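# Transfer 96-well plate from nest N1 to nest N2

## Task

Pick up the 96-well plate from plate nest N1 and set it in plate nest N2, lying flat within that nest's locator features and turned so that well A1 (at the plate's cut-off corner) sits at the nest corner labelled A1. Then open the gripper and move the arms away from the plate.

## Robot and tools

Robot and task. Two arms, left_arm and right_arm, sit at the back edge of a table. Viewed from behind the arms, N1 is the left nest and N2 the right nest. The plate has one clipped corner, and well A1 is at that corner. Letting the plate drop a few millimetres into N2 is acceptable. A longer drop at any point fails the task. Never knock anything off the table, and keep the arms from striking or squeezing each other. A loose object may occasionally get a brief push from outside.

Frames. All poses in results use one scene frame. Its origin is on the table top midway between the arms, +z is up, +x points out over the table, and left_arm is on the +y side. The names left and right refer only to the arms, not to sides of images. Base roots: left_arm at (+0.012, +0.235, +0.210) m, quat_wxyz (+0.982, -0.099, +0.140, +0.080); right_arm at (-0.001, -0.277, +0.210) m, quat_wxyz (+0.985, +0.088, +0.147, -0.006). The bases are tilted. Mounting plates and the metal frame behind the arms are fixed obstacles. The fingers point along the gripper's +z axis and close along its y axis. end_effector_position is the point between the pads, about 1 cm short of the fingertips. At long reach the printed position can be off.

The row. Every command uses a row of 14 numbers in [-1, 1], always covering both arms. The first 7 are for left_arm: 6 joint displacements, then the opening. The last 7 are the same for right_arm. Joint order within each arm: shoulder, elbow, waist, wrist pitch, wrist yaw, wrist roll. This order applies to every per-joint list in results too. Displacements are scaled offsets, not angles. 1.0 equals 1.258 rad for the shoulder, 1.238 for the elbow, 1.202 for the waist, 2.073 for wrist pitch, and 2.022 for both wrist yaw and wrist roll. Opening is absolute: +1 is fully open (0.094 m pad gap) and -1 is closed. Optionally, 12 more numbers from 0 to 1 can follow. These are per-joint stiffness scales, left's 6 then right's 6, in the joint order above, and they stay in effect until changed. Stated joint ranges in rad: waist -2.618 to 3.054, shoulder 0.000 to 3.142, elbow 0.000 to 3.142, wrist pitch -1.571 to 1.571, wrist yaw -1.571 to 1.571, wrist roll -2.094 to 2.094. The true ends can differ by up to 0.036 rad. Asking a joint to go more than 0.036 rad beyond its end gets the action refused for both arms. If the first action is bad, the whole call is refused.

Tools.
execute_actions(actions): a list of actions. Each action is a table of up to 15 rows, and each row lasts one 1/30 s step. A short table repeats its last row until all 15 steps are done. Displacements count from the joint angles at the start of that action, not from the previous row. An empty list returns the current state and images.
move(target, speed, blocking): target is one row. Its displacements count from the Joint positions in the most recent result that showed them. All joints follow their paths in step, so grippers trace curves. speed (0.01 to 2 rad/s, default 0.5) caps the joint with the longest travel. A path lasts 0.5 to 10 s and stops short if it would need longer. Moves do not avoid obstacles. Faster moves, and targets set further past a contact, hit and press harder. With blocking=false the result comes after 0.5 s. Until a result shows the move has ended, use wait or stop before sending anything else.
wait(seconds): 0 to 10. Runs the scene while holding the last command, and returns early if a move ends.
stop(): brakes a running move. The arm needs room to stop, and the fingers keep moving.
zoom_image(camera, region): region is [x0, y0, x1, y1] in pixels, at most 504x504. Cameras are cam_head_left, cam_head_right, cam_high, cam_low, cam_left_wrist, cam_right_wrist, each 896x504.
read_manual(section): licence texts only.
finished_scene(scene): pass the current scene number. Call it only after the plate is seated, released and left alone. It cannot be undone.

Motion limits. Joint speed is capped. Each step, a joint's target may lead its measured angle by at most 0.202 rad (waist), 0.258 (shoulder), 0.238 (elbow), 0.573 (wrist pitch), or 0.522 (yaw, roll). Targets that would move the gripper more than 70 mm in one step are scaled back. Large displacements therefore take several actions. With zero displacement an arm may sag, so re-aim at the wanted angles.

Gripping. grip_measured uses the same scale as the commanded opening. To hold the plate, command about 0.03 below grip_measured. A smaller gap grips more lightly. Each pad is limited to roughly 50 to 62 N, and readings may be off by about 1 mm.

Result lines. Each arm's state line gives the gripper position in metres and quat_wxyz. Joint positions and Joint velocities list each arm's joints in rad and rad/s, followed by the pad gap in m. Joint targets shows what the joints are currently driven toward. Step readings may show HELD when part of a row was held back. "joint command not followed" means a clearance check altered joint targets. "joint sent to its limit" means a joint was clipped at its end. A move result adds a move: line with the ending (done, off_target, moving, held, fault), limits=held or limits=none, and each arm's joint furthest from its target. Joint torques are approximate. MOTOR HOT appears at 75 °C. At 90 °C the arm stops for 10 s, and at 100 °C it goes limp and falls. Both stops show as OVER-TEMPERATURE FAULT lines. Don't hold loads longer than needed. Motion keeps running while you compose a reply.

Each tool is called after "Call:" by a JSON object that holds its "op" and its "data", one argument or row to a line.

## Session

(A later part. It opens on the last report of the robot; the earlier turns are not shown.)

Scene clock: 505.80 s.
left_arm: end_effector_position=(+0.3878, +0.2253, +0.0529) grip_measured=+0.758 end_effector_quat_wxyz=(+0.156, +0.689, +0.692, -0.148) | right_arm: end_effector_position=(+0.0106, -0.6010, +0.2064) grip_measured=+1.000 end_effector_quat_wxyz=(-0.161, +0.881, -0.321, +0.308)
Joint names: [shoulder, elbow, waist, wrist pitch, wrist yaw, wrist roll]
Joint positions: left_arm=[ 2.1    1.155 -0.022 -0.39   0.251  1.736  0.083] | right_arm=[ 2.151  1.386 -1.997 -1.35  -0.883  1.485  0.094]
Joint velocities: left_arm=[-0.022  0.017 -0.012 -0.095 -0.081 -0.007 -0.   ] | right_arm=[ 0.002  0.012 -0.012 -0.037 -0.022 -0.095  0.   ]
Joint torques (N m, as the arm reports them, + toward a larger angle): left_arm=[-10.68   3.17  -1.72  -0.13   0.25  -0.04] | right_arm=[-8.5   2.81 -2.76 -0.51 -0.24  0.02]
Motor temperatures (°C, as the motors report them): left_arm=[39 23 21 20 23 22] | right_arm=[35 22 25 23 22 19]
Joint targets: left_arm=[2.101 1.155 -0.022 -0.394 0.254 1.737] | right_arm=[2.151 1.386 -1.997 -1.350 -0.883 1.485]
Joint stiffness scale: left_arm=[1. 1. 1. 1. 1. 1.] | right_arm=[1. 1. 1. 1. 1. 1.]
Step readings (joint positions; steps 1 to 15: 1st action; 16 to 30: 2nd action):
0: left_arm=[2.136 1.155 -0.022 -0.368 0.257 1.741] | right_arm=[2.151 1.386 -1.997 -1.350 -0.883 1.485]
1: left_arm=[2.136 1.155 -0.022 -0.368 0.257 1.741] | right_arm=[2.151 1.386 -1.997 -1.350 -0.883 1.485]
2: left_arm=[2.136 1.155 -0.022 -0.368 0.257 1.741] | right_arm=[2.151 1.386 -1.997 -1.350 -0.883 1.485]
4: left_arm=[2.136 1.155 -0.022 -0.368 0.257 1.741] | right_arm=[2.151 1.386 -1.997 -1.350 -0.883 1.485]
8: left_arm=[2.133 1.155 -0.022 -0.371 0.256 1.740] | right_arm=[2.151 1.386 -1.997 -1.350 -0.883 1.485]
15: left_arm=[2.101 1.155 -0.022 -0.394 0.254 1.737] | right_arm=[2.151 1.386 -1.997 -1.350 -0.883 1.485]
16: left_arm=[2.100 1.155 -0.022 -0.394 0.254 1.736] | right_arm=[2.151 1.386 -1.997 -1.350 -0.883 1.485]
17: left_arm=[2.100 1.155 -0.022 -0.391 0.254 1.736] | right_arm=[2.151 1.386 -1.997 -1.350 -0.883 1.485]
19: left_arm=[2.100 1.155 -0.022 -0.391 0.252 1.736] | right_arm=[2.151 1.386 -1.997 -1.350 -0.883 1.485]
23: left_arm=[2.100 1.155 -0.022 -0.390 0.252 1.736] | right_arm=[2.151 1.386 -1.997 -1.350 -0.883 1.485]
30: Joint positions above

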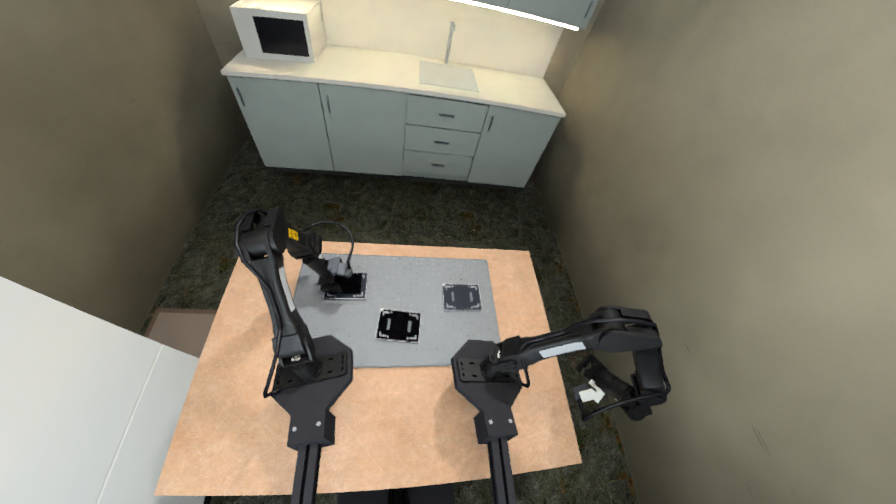

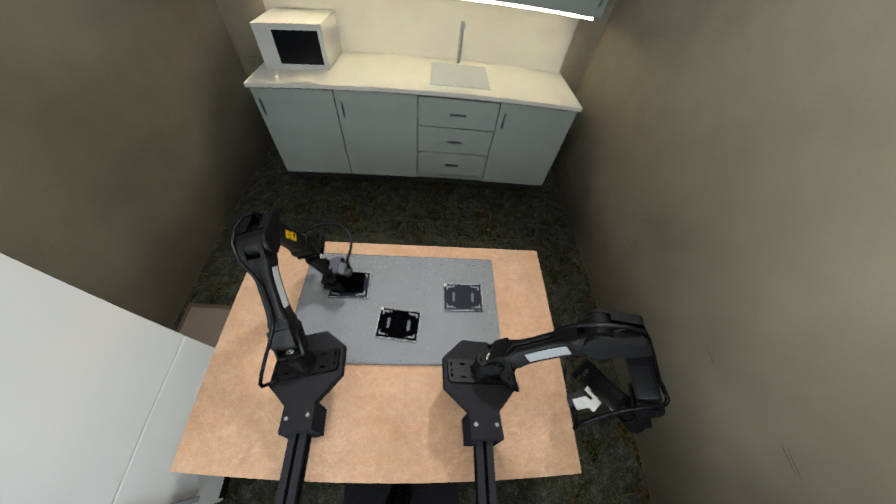

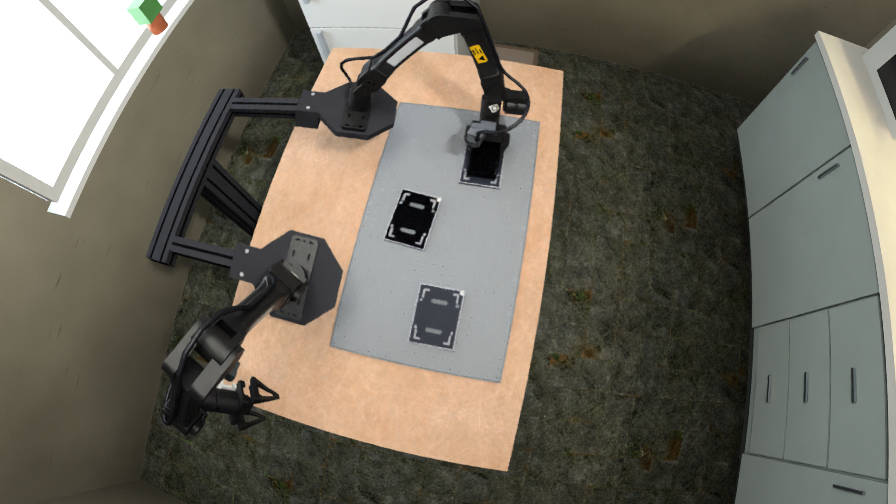

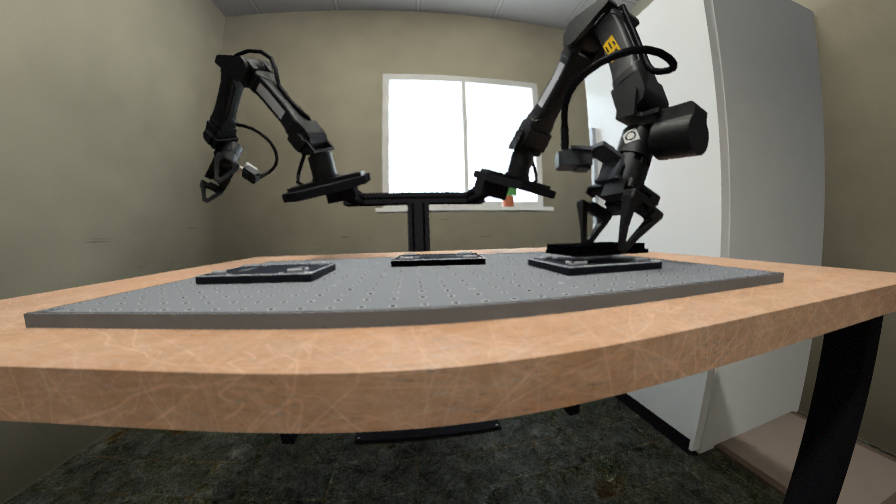

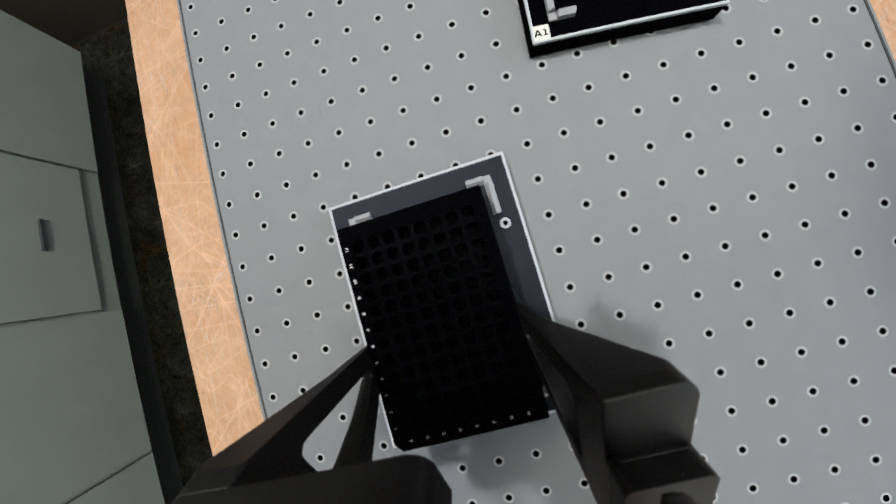

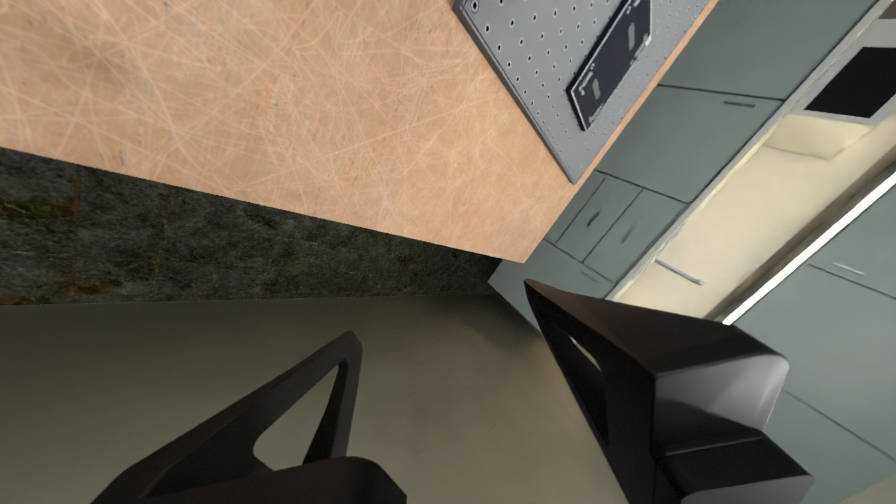

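Call:
{"op": "move", "data": {
  "target": [-0.120,-0.012,-0.0316,-0.068,0,-0.0143,0.725,0,0,0,0,0,0,1],
  "speed": 0.2
}}

Scene clock: 577.13 s.
left_arm: end_effector_position=(+0.3907, +0.2254, +0.0964) grip_measured=+0.758 end_effector_quat_wxyz=(+0.158, +0.690, +0.691, -0.146) | right_arm: end_effector_position=(+0.0106, -0.6010, +0.2064) grip_measured=+1.000 end_effector_quat_wxyz=(-0.161, +0.881, -0.321, +0.308)
Joint names: [shoulder, elbow, waist, wrist pitch, wrist yaw, wrist roll]
Joint positions: left_arm=[ 1.971  1.155 -0.044 -0.509  0.247  1.715  0.083] | right_arm=[ 2.151  1.386 -1.997 -1.35  -0.883  1.485  0.094]
Joint velocities: left_arm=[-0.022  0.007 -0.007 -0.007  0.022 -0.037  0.   ] | right_arm=[ 0.017 -0.012 -0.002  0.007 -0.022  0.007  0.   ]
Joint torques (N m, as the arm reports them, + toward a larger angle): left_arm=[-12.23   2.57  -3.    -0.27   0.29  -0.1 ] | right_arm=[-8.49  2.77 -2.79 -0.51 -0.25  0.02]
Motor temperatures (°C, as the motors report them): left_arm=[40 23 21 20 23 22] | right_arm=[34 22 25 23 22 19]
Joint targets: left_arm=[1.949 1.140 -0.060 -0.531 0.251 1.708] | right_arm=[2.151 1.386 -1.997 -1.350 -0.883 1.485]
Joint stiffness scale: left_arm=[1. 1. 1. 1. 1. 1.] | right_arm=[1. 1. 1. 1. 1. 1.]
move: off_target (left_arm); limits=none; left_arm: farthest joint: the shoulder, 0.022 radians from its target (0.151 radians at the start); right_arm: farthest joint: the waist, 0.000 radians from its target (0.000 radians at the start)

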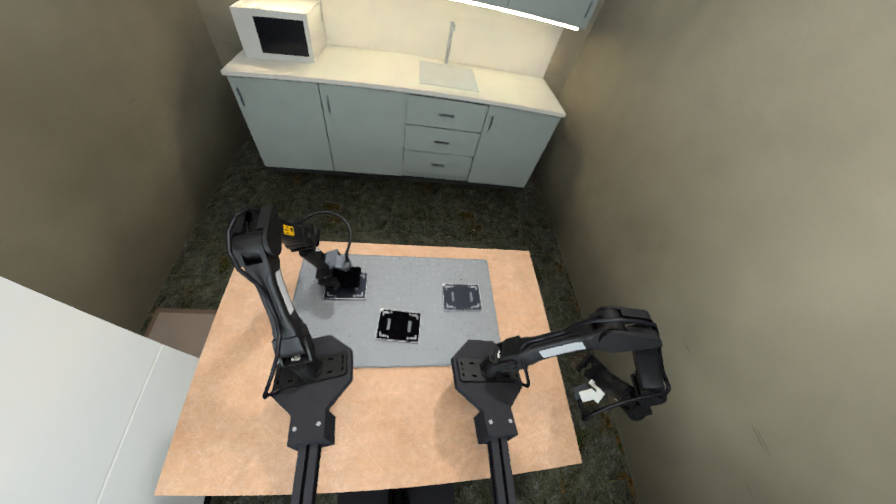

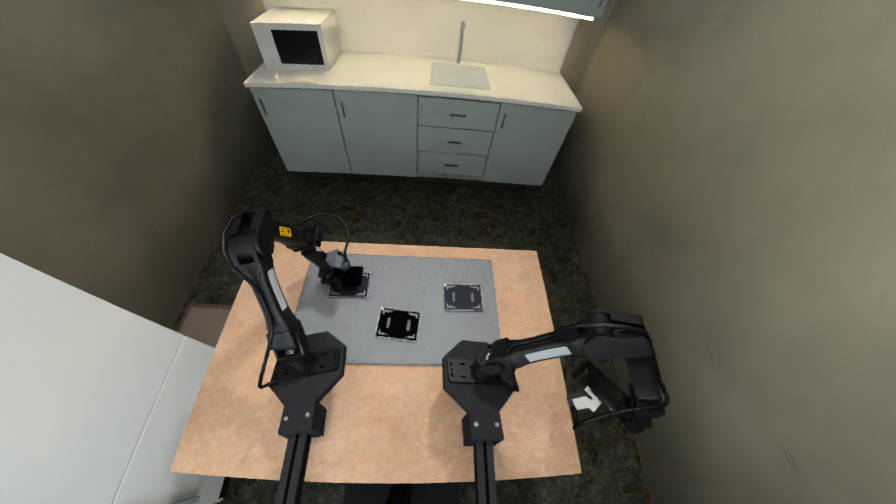

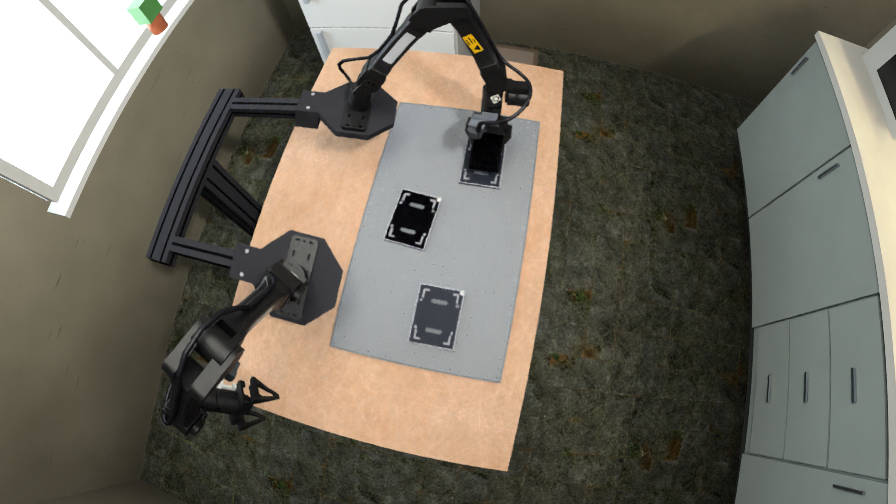

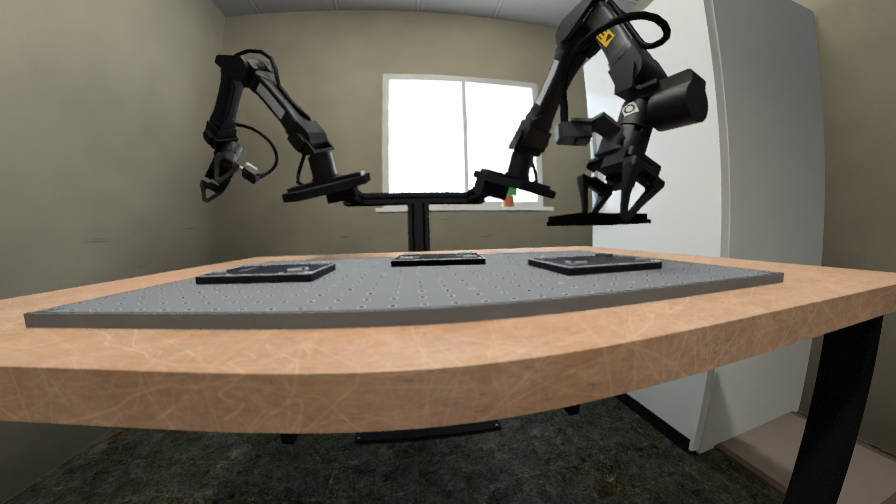

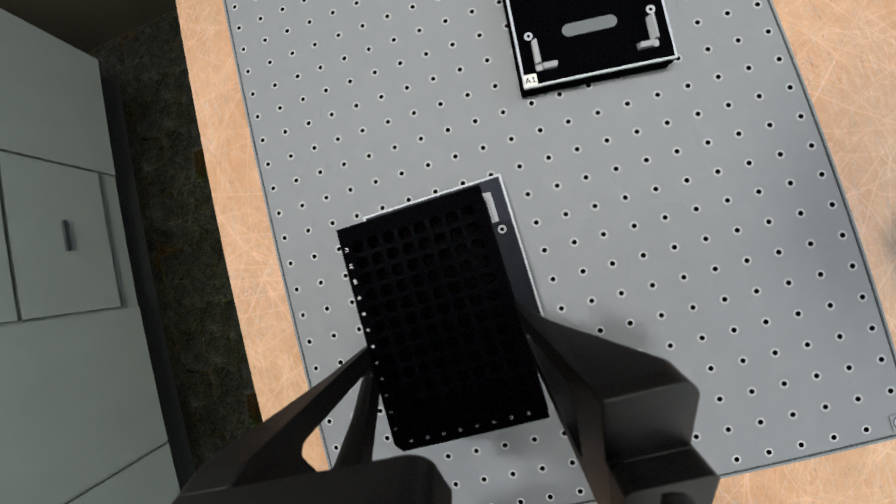

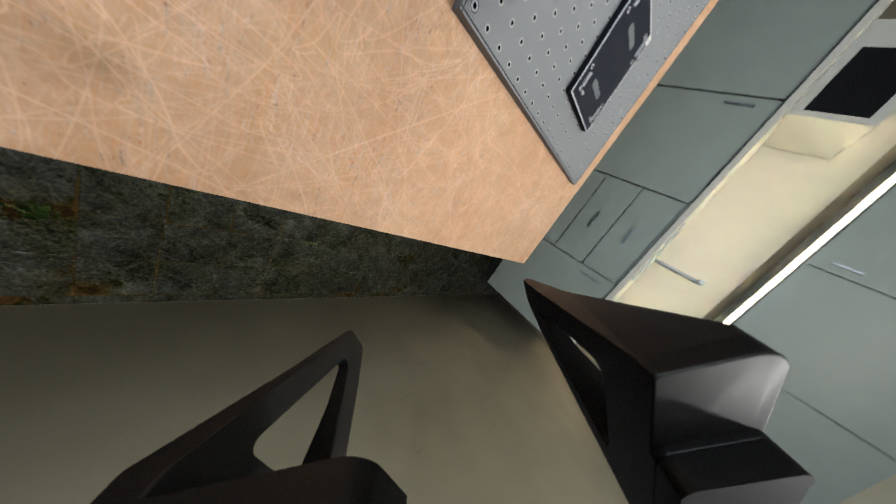

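Call:
{"op": "move", "data": {
  "target": [0.6335,0.734,-0.849,-0.023,-0.150,-0.483,0.725,0,0,0,0,0,0,1],
  "speed": 0.6
}}

Scene clock: 591.73 s.
left_arm: end_effector_position=(+0.3285, -0.2251, +0.0734) grip_measured=+0.758 end_effector_quat_wxyz=(+0.130, +0.699, +0.687, -0.152) | right_arm: end_effector_position=(+0.0106, -0.6010, +0.2064) grip_measured=+1.000 end_effector_quat_wxyz=(-0.161, +0.881, -0.321, +0.308)
Joint names: [shoulder, elbow, waist, wrist pitch, wrist yaw, wrist roll]
Joint positions: left_arm=[ 2.774  2.032 -1.062 -0.547 -0.056  0.745  0.083] | right_arm=[ 2.151  1.386 -1.997 -1.35  -0.883  1.485  0.094]
Joint velocities: left_arm=[-0.017 -0.007 -0.012 -0.022 -0.081  0.037  0.   ] | right_arm=[ 0.002 -0.012  0.007  0.066 -0.037 -0.037  0.   ]
Joint torques (N m, as the arm reports them, + toward a larger angle): left_arm=[-15.11   7.89  -5.03   0.38   0.16  -0.09] | right_arm=[-8.51  2.8  -2.78 -0.5  -0.24  0.02]
Motor temperatures (°C, as the motors report them): left_arm=[42 23 21 20 23 22] | right_arm=[34 22 25 23 22 19]
Joint targets: left_arm=[2.768 2.064 -1.065 -0.556 -0.057 0.738] | right_arm=[2.151 1.386 -1.997 -1.350 -0.883 1.485]
Joint stiffness scale: left_arm=[1. 1. 1. 1. 1. 1.] | right_arm=[1. 1. 1. 1. 1. 1.]
move: off_target (left_arm); limits=none; left_arm: farthest joint: the elbow, 0.032 radians from its target (0.908 radians at the start); right_arm: farthest joint: the waist, 0.000 radians from its target (0.000 radians at the start)

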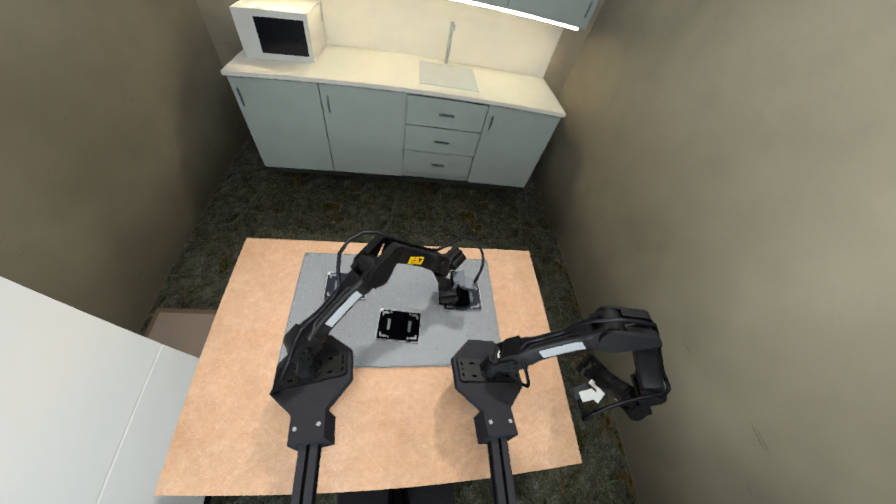

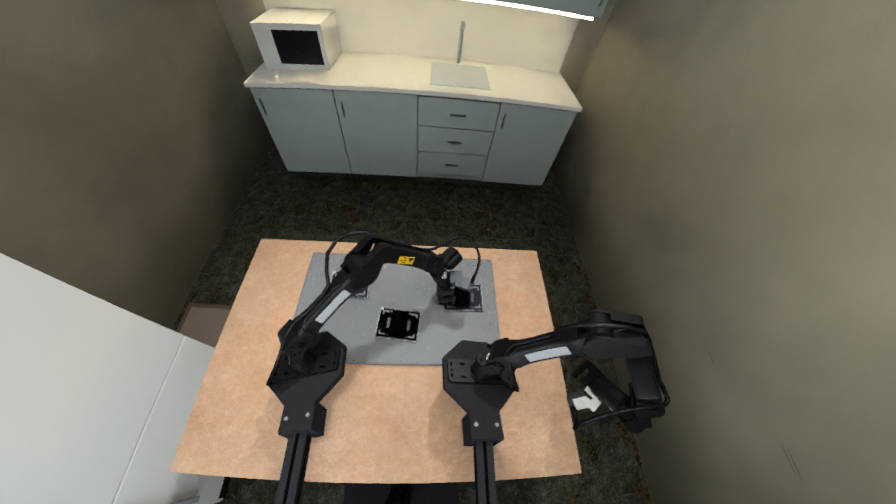

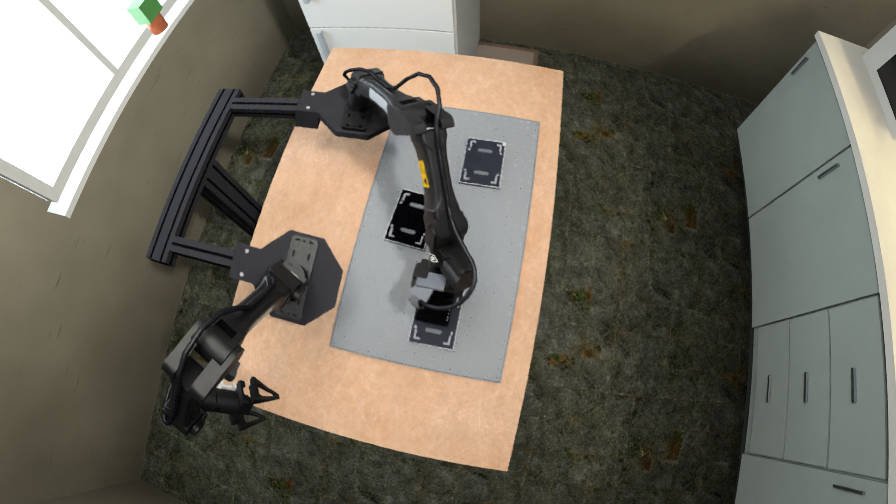

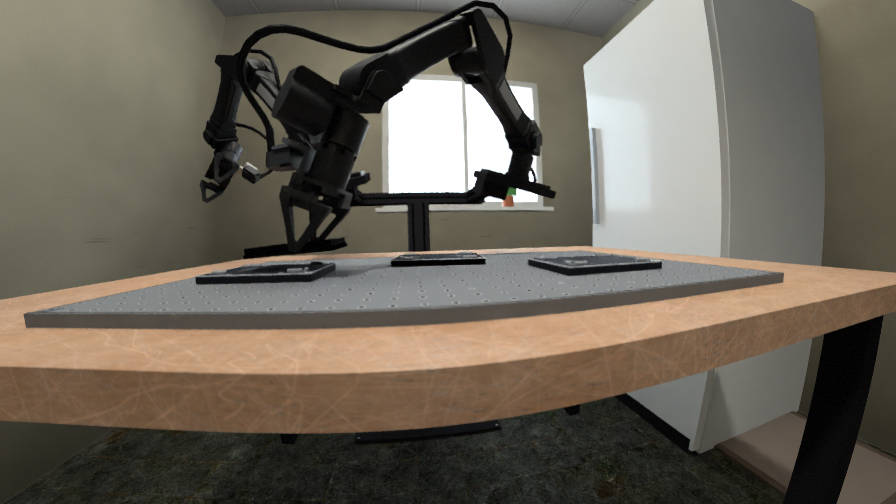

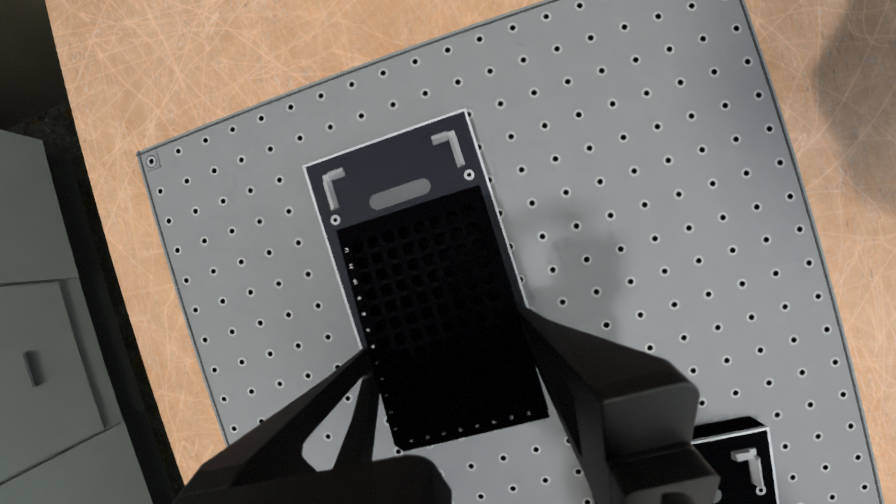

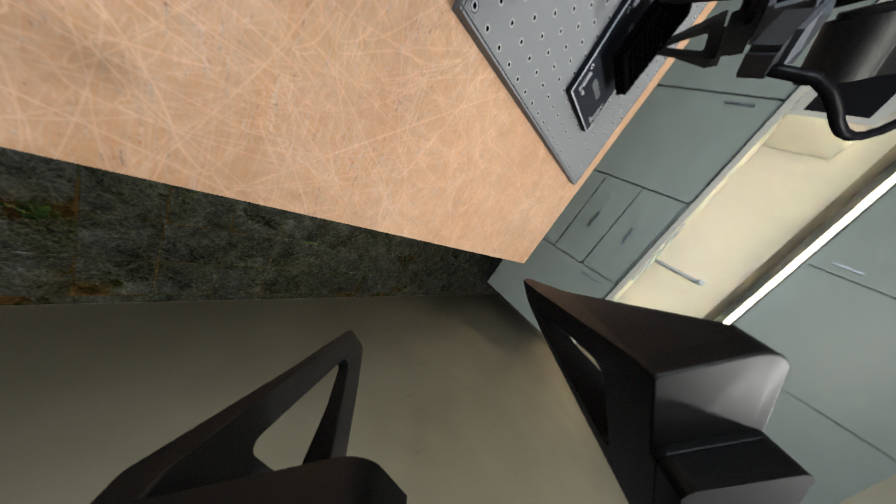

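Call:
{"op": "zoom_image", "data": {
  "camera": "cam_low",
  "region": [180, 190, 380, 300]
}}

Call:
{"op": "zoom_image", "data": {
  "camera": "cam_left_wrist",
  "region": [270, 80, 620, 400]
}}

Region (180, 190, 380, 300) of cam_low's 896x504 image, scaled by 2.520, with more detail than that image has; it fills the top 277 rows of this view, and the rest is white.

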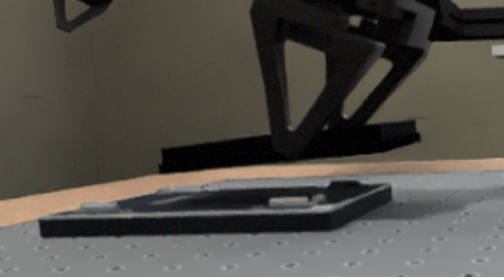

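Region (270, 80, 620, 400) of cam_left_wrist's 896x504 image, scaled by 1.440, with more detail than that image has; it fills the top 461 rows of this view, and the rest is white.

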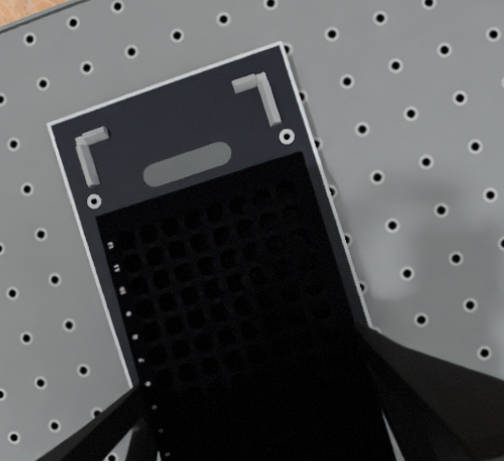

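Call:
{"op": "execute_actions", "data": {
  "actions": [
    [[-0.005,0.04,-0.002,-0.004,0,-0.003,0.725,0,0,0,0,0,0,1],[-0.005,0.05,-0.002,-0.004,0,-0.003,0.725,0,0,0,0,0,0,1],[-0.005,0.06,-0.002,-0.004,0,-0.003,0.725,0,0,0,0,0,0,1],[-0.005,0.07,-0.002,-0.004,0,-0.003,0.725,0,0,0,0,0,0,1]]
  ]
}}

Scene clock: 682.40 s.
left_arm: end_effector_position=(+0.3451, -0.2371, +0.0888) grip_measured=+0.758 end_effector_quat_wxyz=(+0.156, +0.692, +0.688, -0.154) | right_arm: end_effector_position=(+0.0106, -0.6010, +0.2064) grip_measured=+1.000 end_effector_quat_wxyz=(-0.161, +0.881, -0.321, +0.308)
Joint names: [shoulder, elbow, waist, wrist pitch, wrist yaw, wrist roll]
Joint positions: left_arm=[ 2.779  2.096 -1.062 -0.553 -0.057  0.744  0.083] | right_arm=[ 2.151  1.386 -1.997 -1.35  -0.883  1.485  0.094]
Joint velocities: left_arm=[-0.007  0.007  0.002  0.022 -0.095  0.007  0.001] | right_arm=[-0.007  0.002 -0.002 -0.037 -0.037 -0.007  0.   ]
Joint torques (N m, as the arm reports them, + toward a larger angle): left_arm=[-15.65   7.28  -5.1    0.51   0.17  -0.09] | right_arm=[-8.46  2.76 -2.75 -0.5  -0.25  0.02]
Motor temperatures (°C, as the motors report them): left_arm=[50 28 22 21 23 22] | right_arm=[34 22 25 22 22 19]
Joint targets: left_arm=[2.768 2.118 -1.065 -0.555 -0.056 0.739] | right_arm=[2.151 1.386 -1.997 -1.350 -0.883 1.485]
Joint stiffness scale: left_arm=[1. 1. 1. 1. 1. 1.] | right_arm=[1. 1. 1. 1. 1. 1.]
Step readings (joint positions):
0: left_arm=[2.774 2.032 -1.062 -0.547 -0.057 0.744] | right_arm=[2.151 1.386 -1.997 -1.350 -0.883 1.485]
1: left_arm=[2.774 2.035 -1.062 -0.549 -0.057 0.744] | right_arm=[2.151 1.386 -1.997 -1.350 -0.883 1.485]
2: left_arm=[2.776 2.042 -1.062 -0.553 -0.057 0.744] | right_arm=[2.151 1.386 -1.997 -1.350 -0.883 1.485]
4: left_arm=[2.778 2.063 -1.062 -0.557 -0.057 0.744] | right_arm=[2.151 1.386 -1.997 -1.350 -0.883 1.485]
8: left_arm=[2.779 2.094 -1.062 -0.553 -0.057 0.744] | right_arm=[2.151 1.386 -1.997 -1.350 -0.883 1.485]
15: Joint positions above

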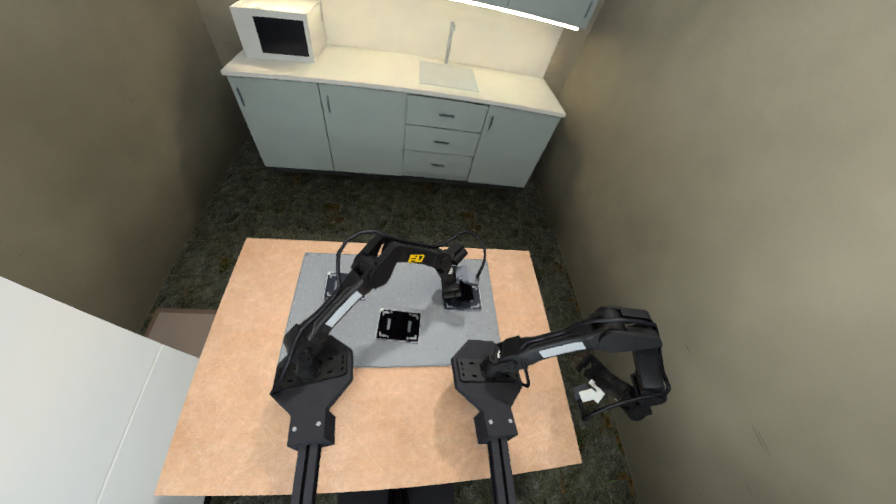

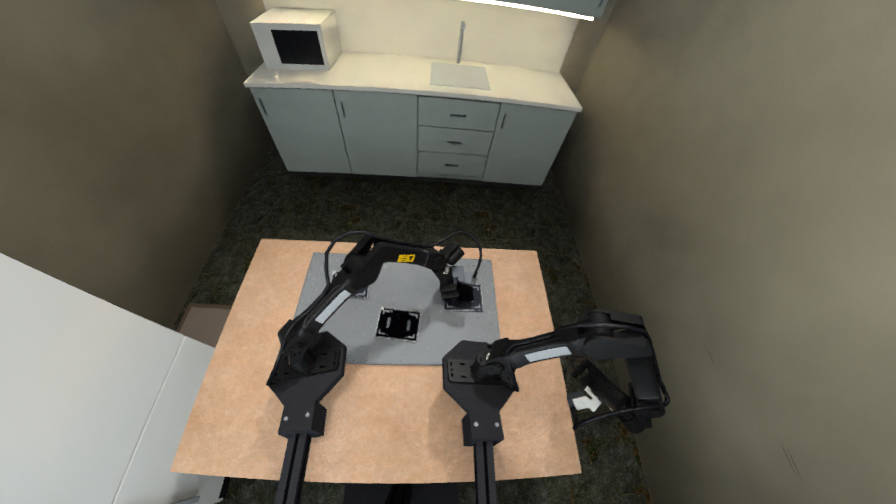

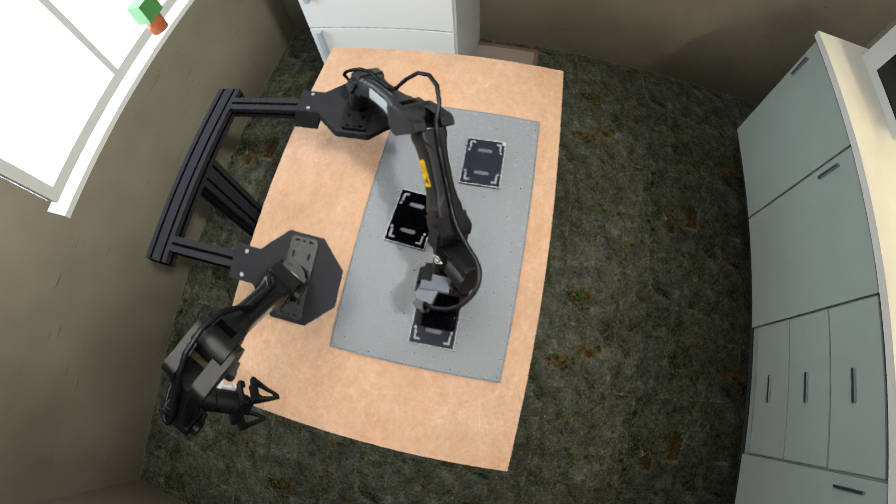

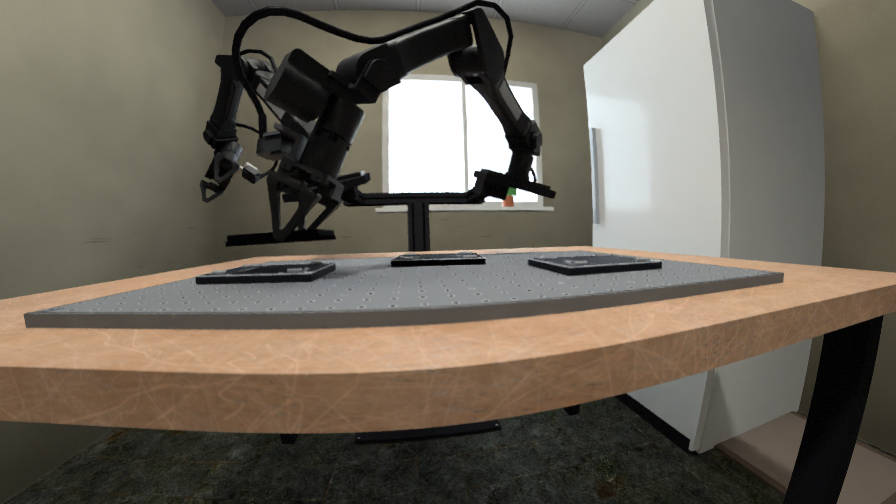

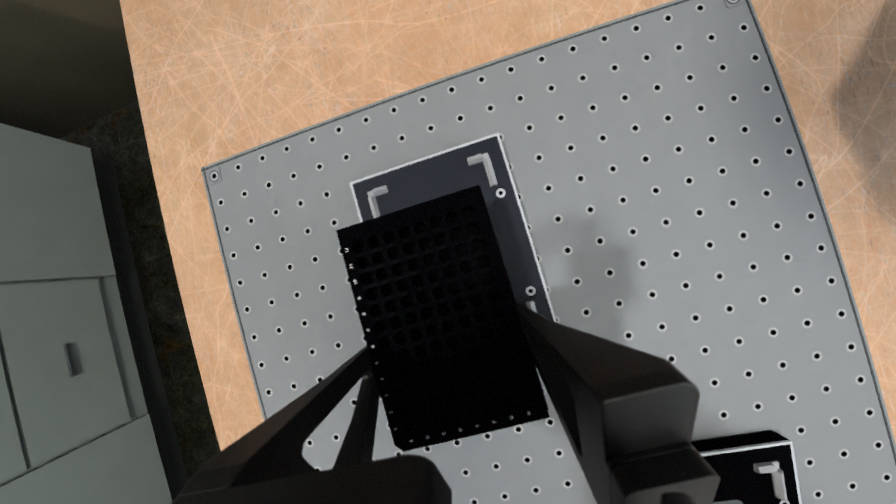

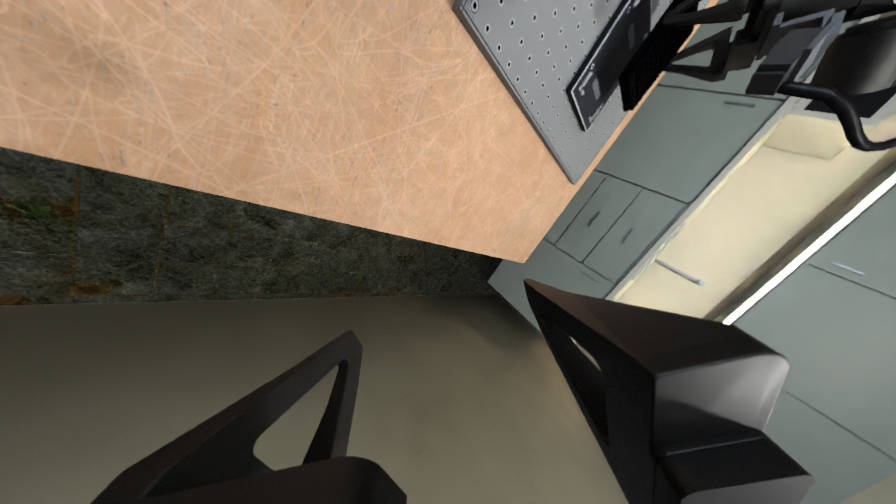

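Call:
{"op": "move", "data": {
  "target": [0.0906,0.137,-0.030,-0.0198,-0.011,-0.020,0.725,0,0,0,0,0,0,1],
  "speed": 0.2
}}

Scene clock: 724.20 s.
left_arm: end_effector_position=(+0.3420, -0.2539, +0.0697) grip_measured=+0.758 end_effector_quat_wxyz=(+0.154, +0.686, +0.696, -0.147) | right_arm: end_effector_position=(+0.0106, -0.6010, +0.2064) grip_measured=+1.000 end_effector_quat_wxyz=(-0.161, +0.881, -0.321, +0.308)
Joint names: [shoulder, elbow, waist, wrist pitch, wrist yaw, wrist roll]
Joint positions: left_arm=[ 2.892  2.236 -1.078 -0.584 -0.078  0.711  0.083] | right_arm=[ 2.151  1.386 -1.997 -1.35  -0.883  1.485  0.094]
Joint velocities: left_arm=[-0.002  0.007 -0.012  0.022 -0.051  0.022  0.   ] | right_arm=[ 0.017 -0.002  0.007  0.051  0.037 -0.037  0.   ]
Joint torques (N m, as the arm reports them, + toward a larger angle): left_arm=[-15.33   7.98  -6.68   0.44   0.13  -0.07] | right_arm=[-8.5   2.78 -2.77 -0.51 -0.24  0.02]
Motor temperatures (°C, as the motors report them): left_arm=[53 28 23 22 23 22] | right_arm=[34 22 25 22 22 19]
Joint targets: left_arm=[2.892 2.266 -1.099 -0.594 -0.079 0.704] | right_arm=[2.151 1.386 -1.997 -1.350 -0.883 1.485]
Joint stiffness scale: left_arm=[1. 1. 1. 1. 1. 1.] | right_arm=[1. 1. 1. 1. 1. 1.]
move: off_target (left_arm); limits=none; left_arm: farthest joint: the elbow, 0.030 radians from its target (0.170 radians at the start); right_arm: farthest joint: the waist, 0.000 radians from its target (0.000 radians at the start)

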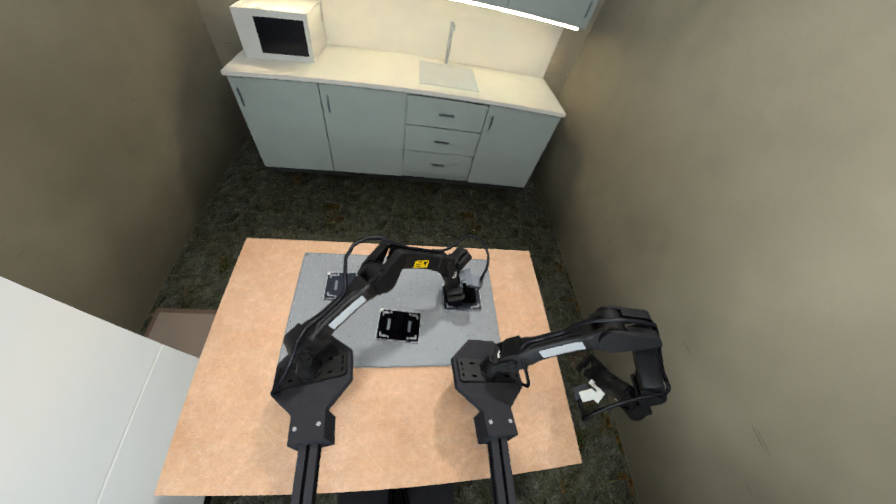

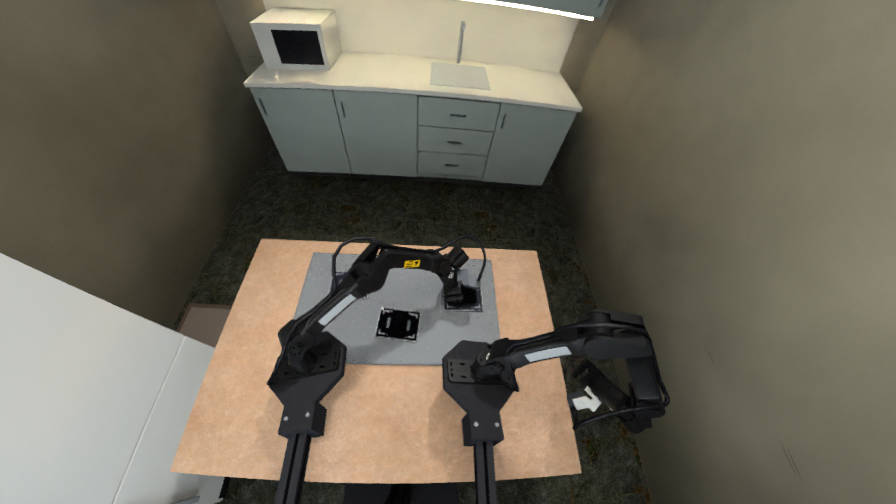

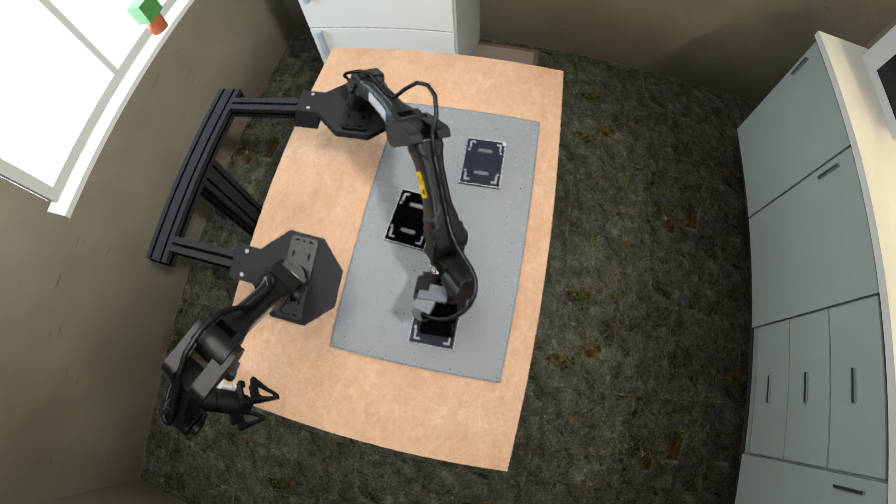

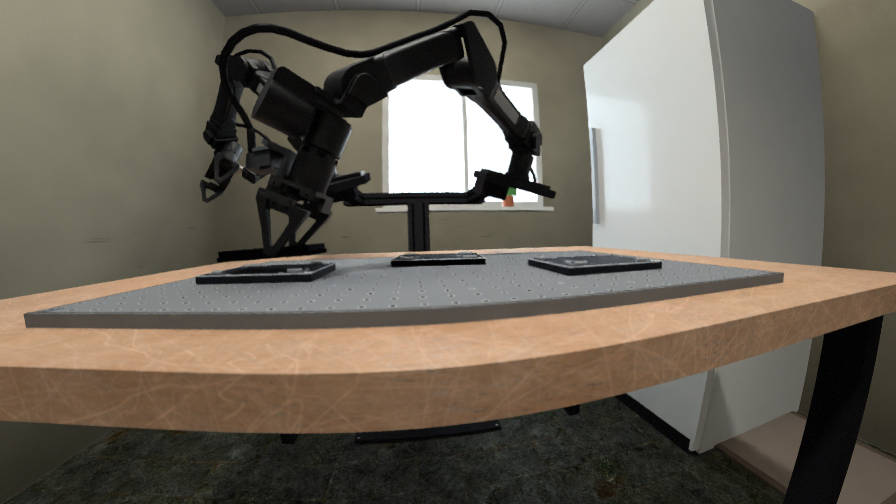

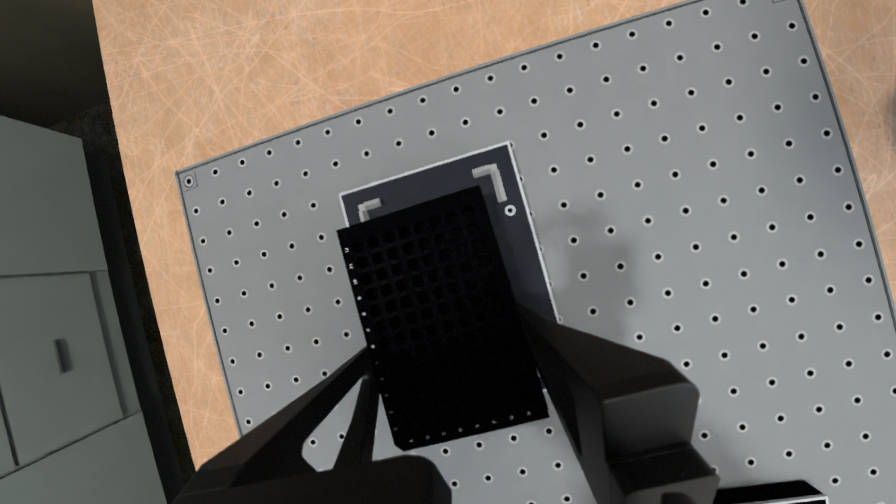

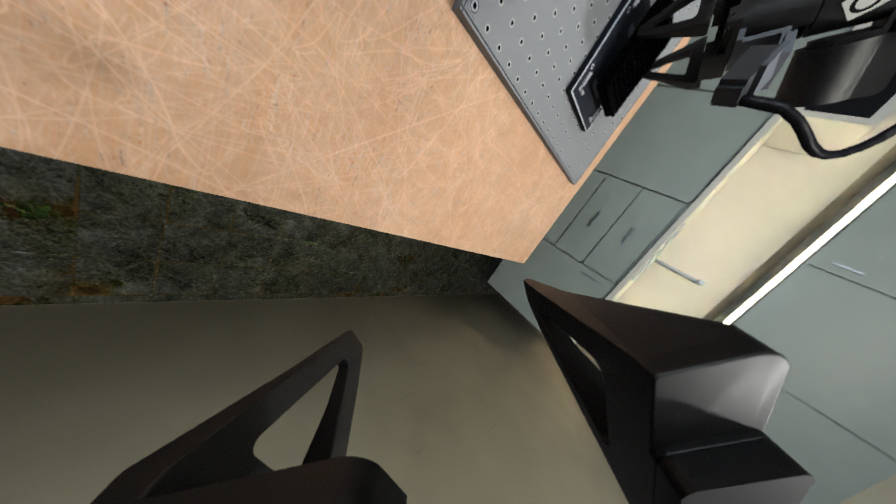

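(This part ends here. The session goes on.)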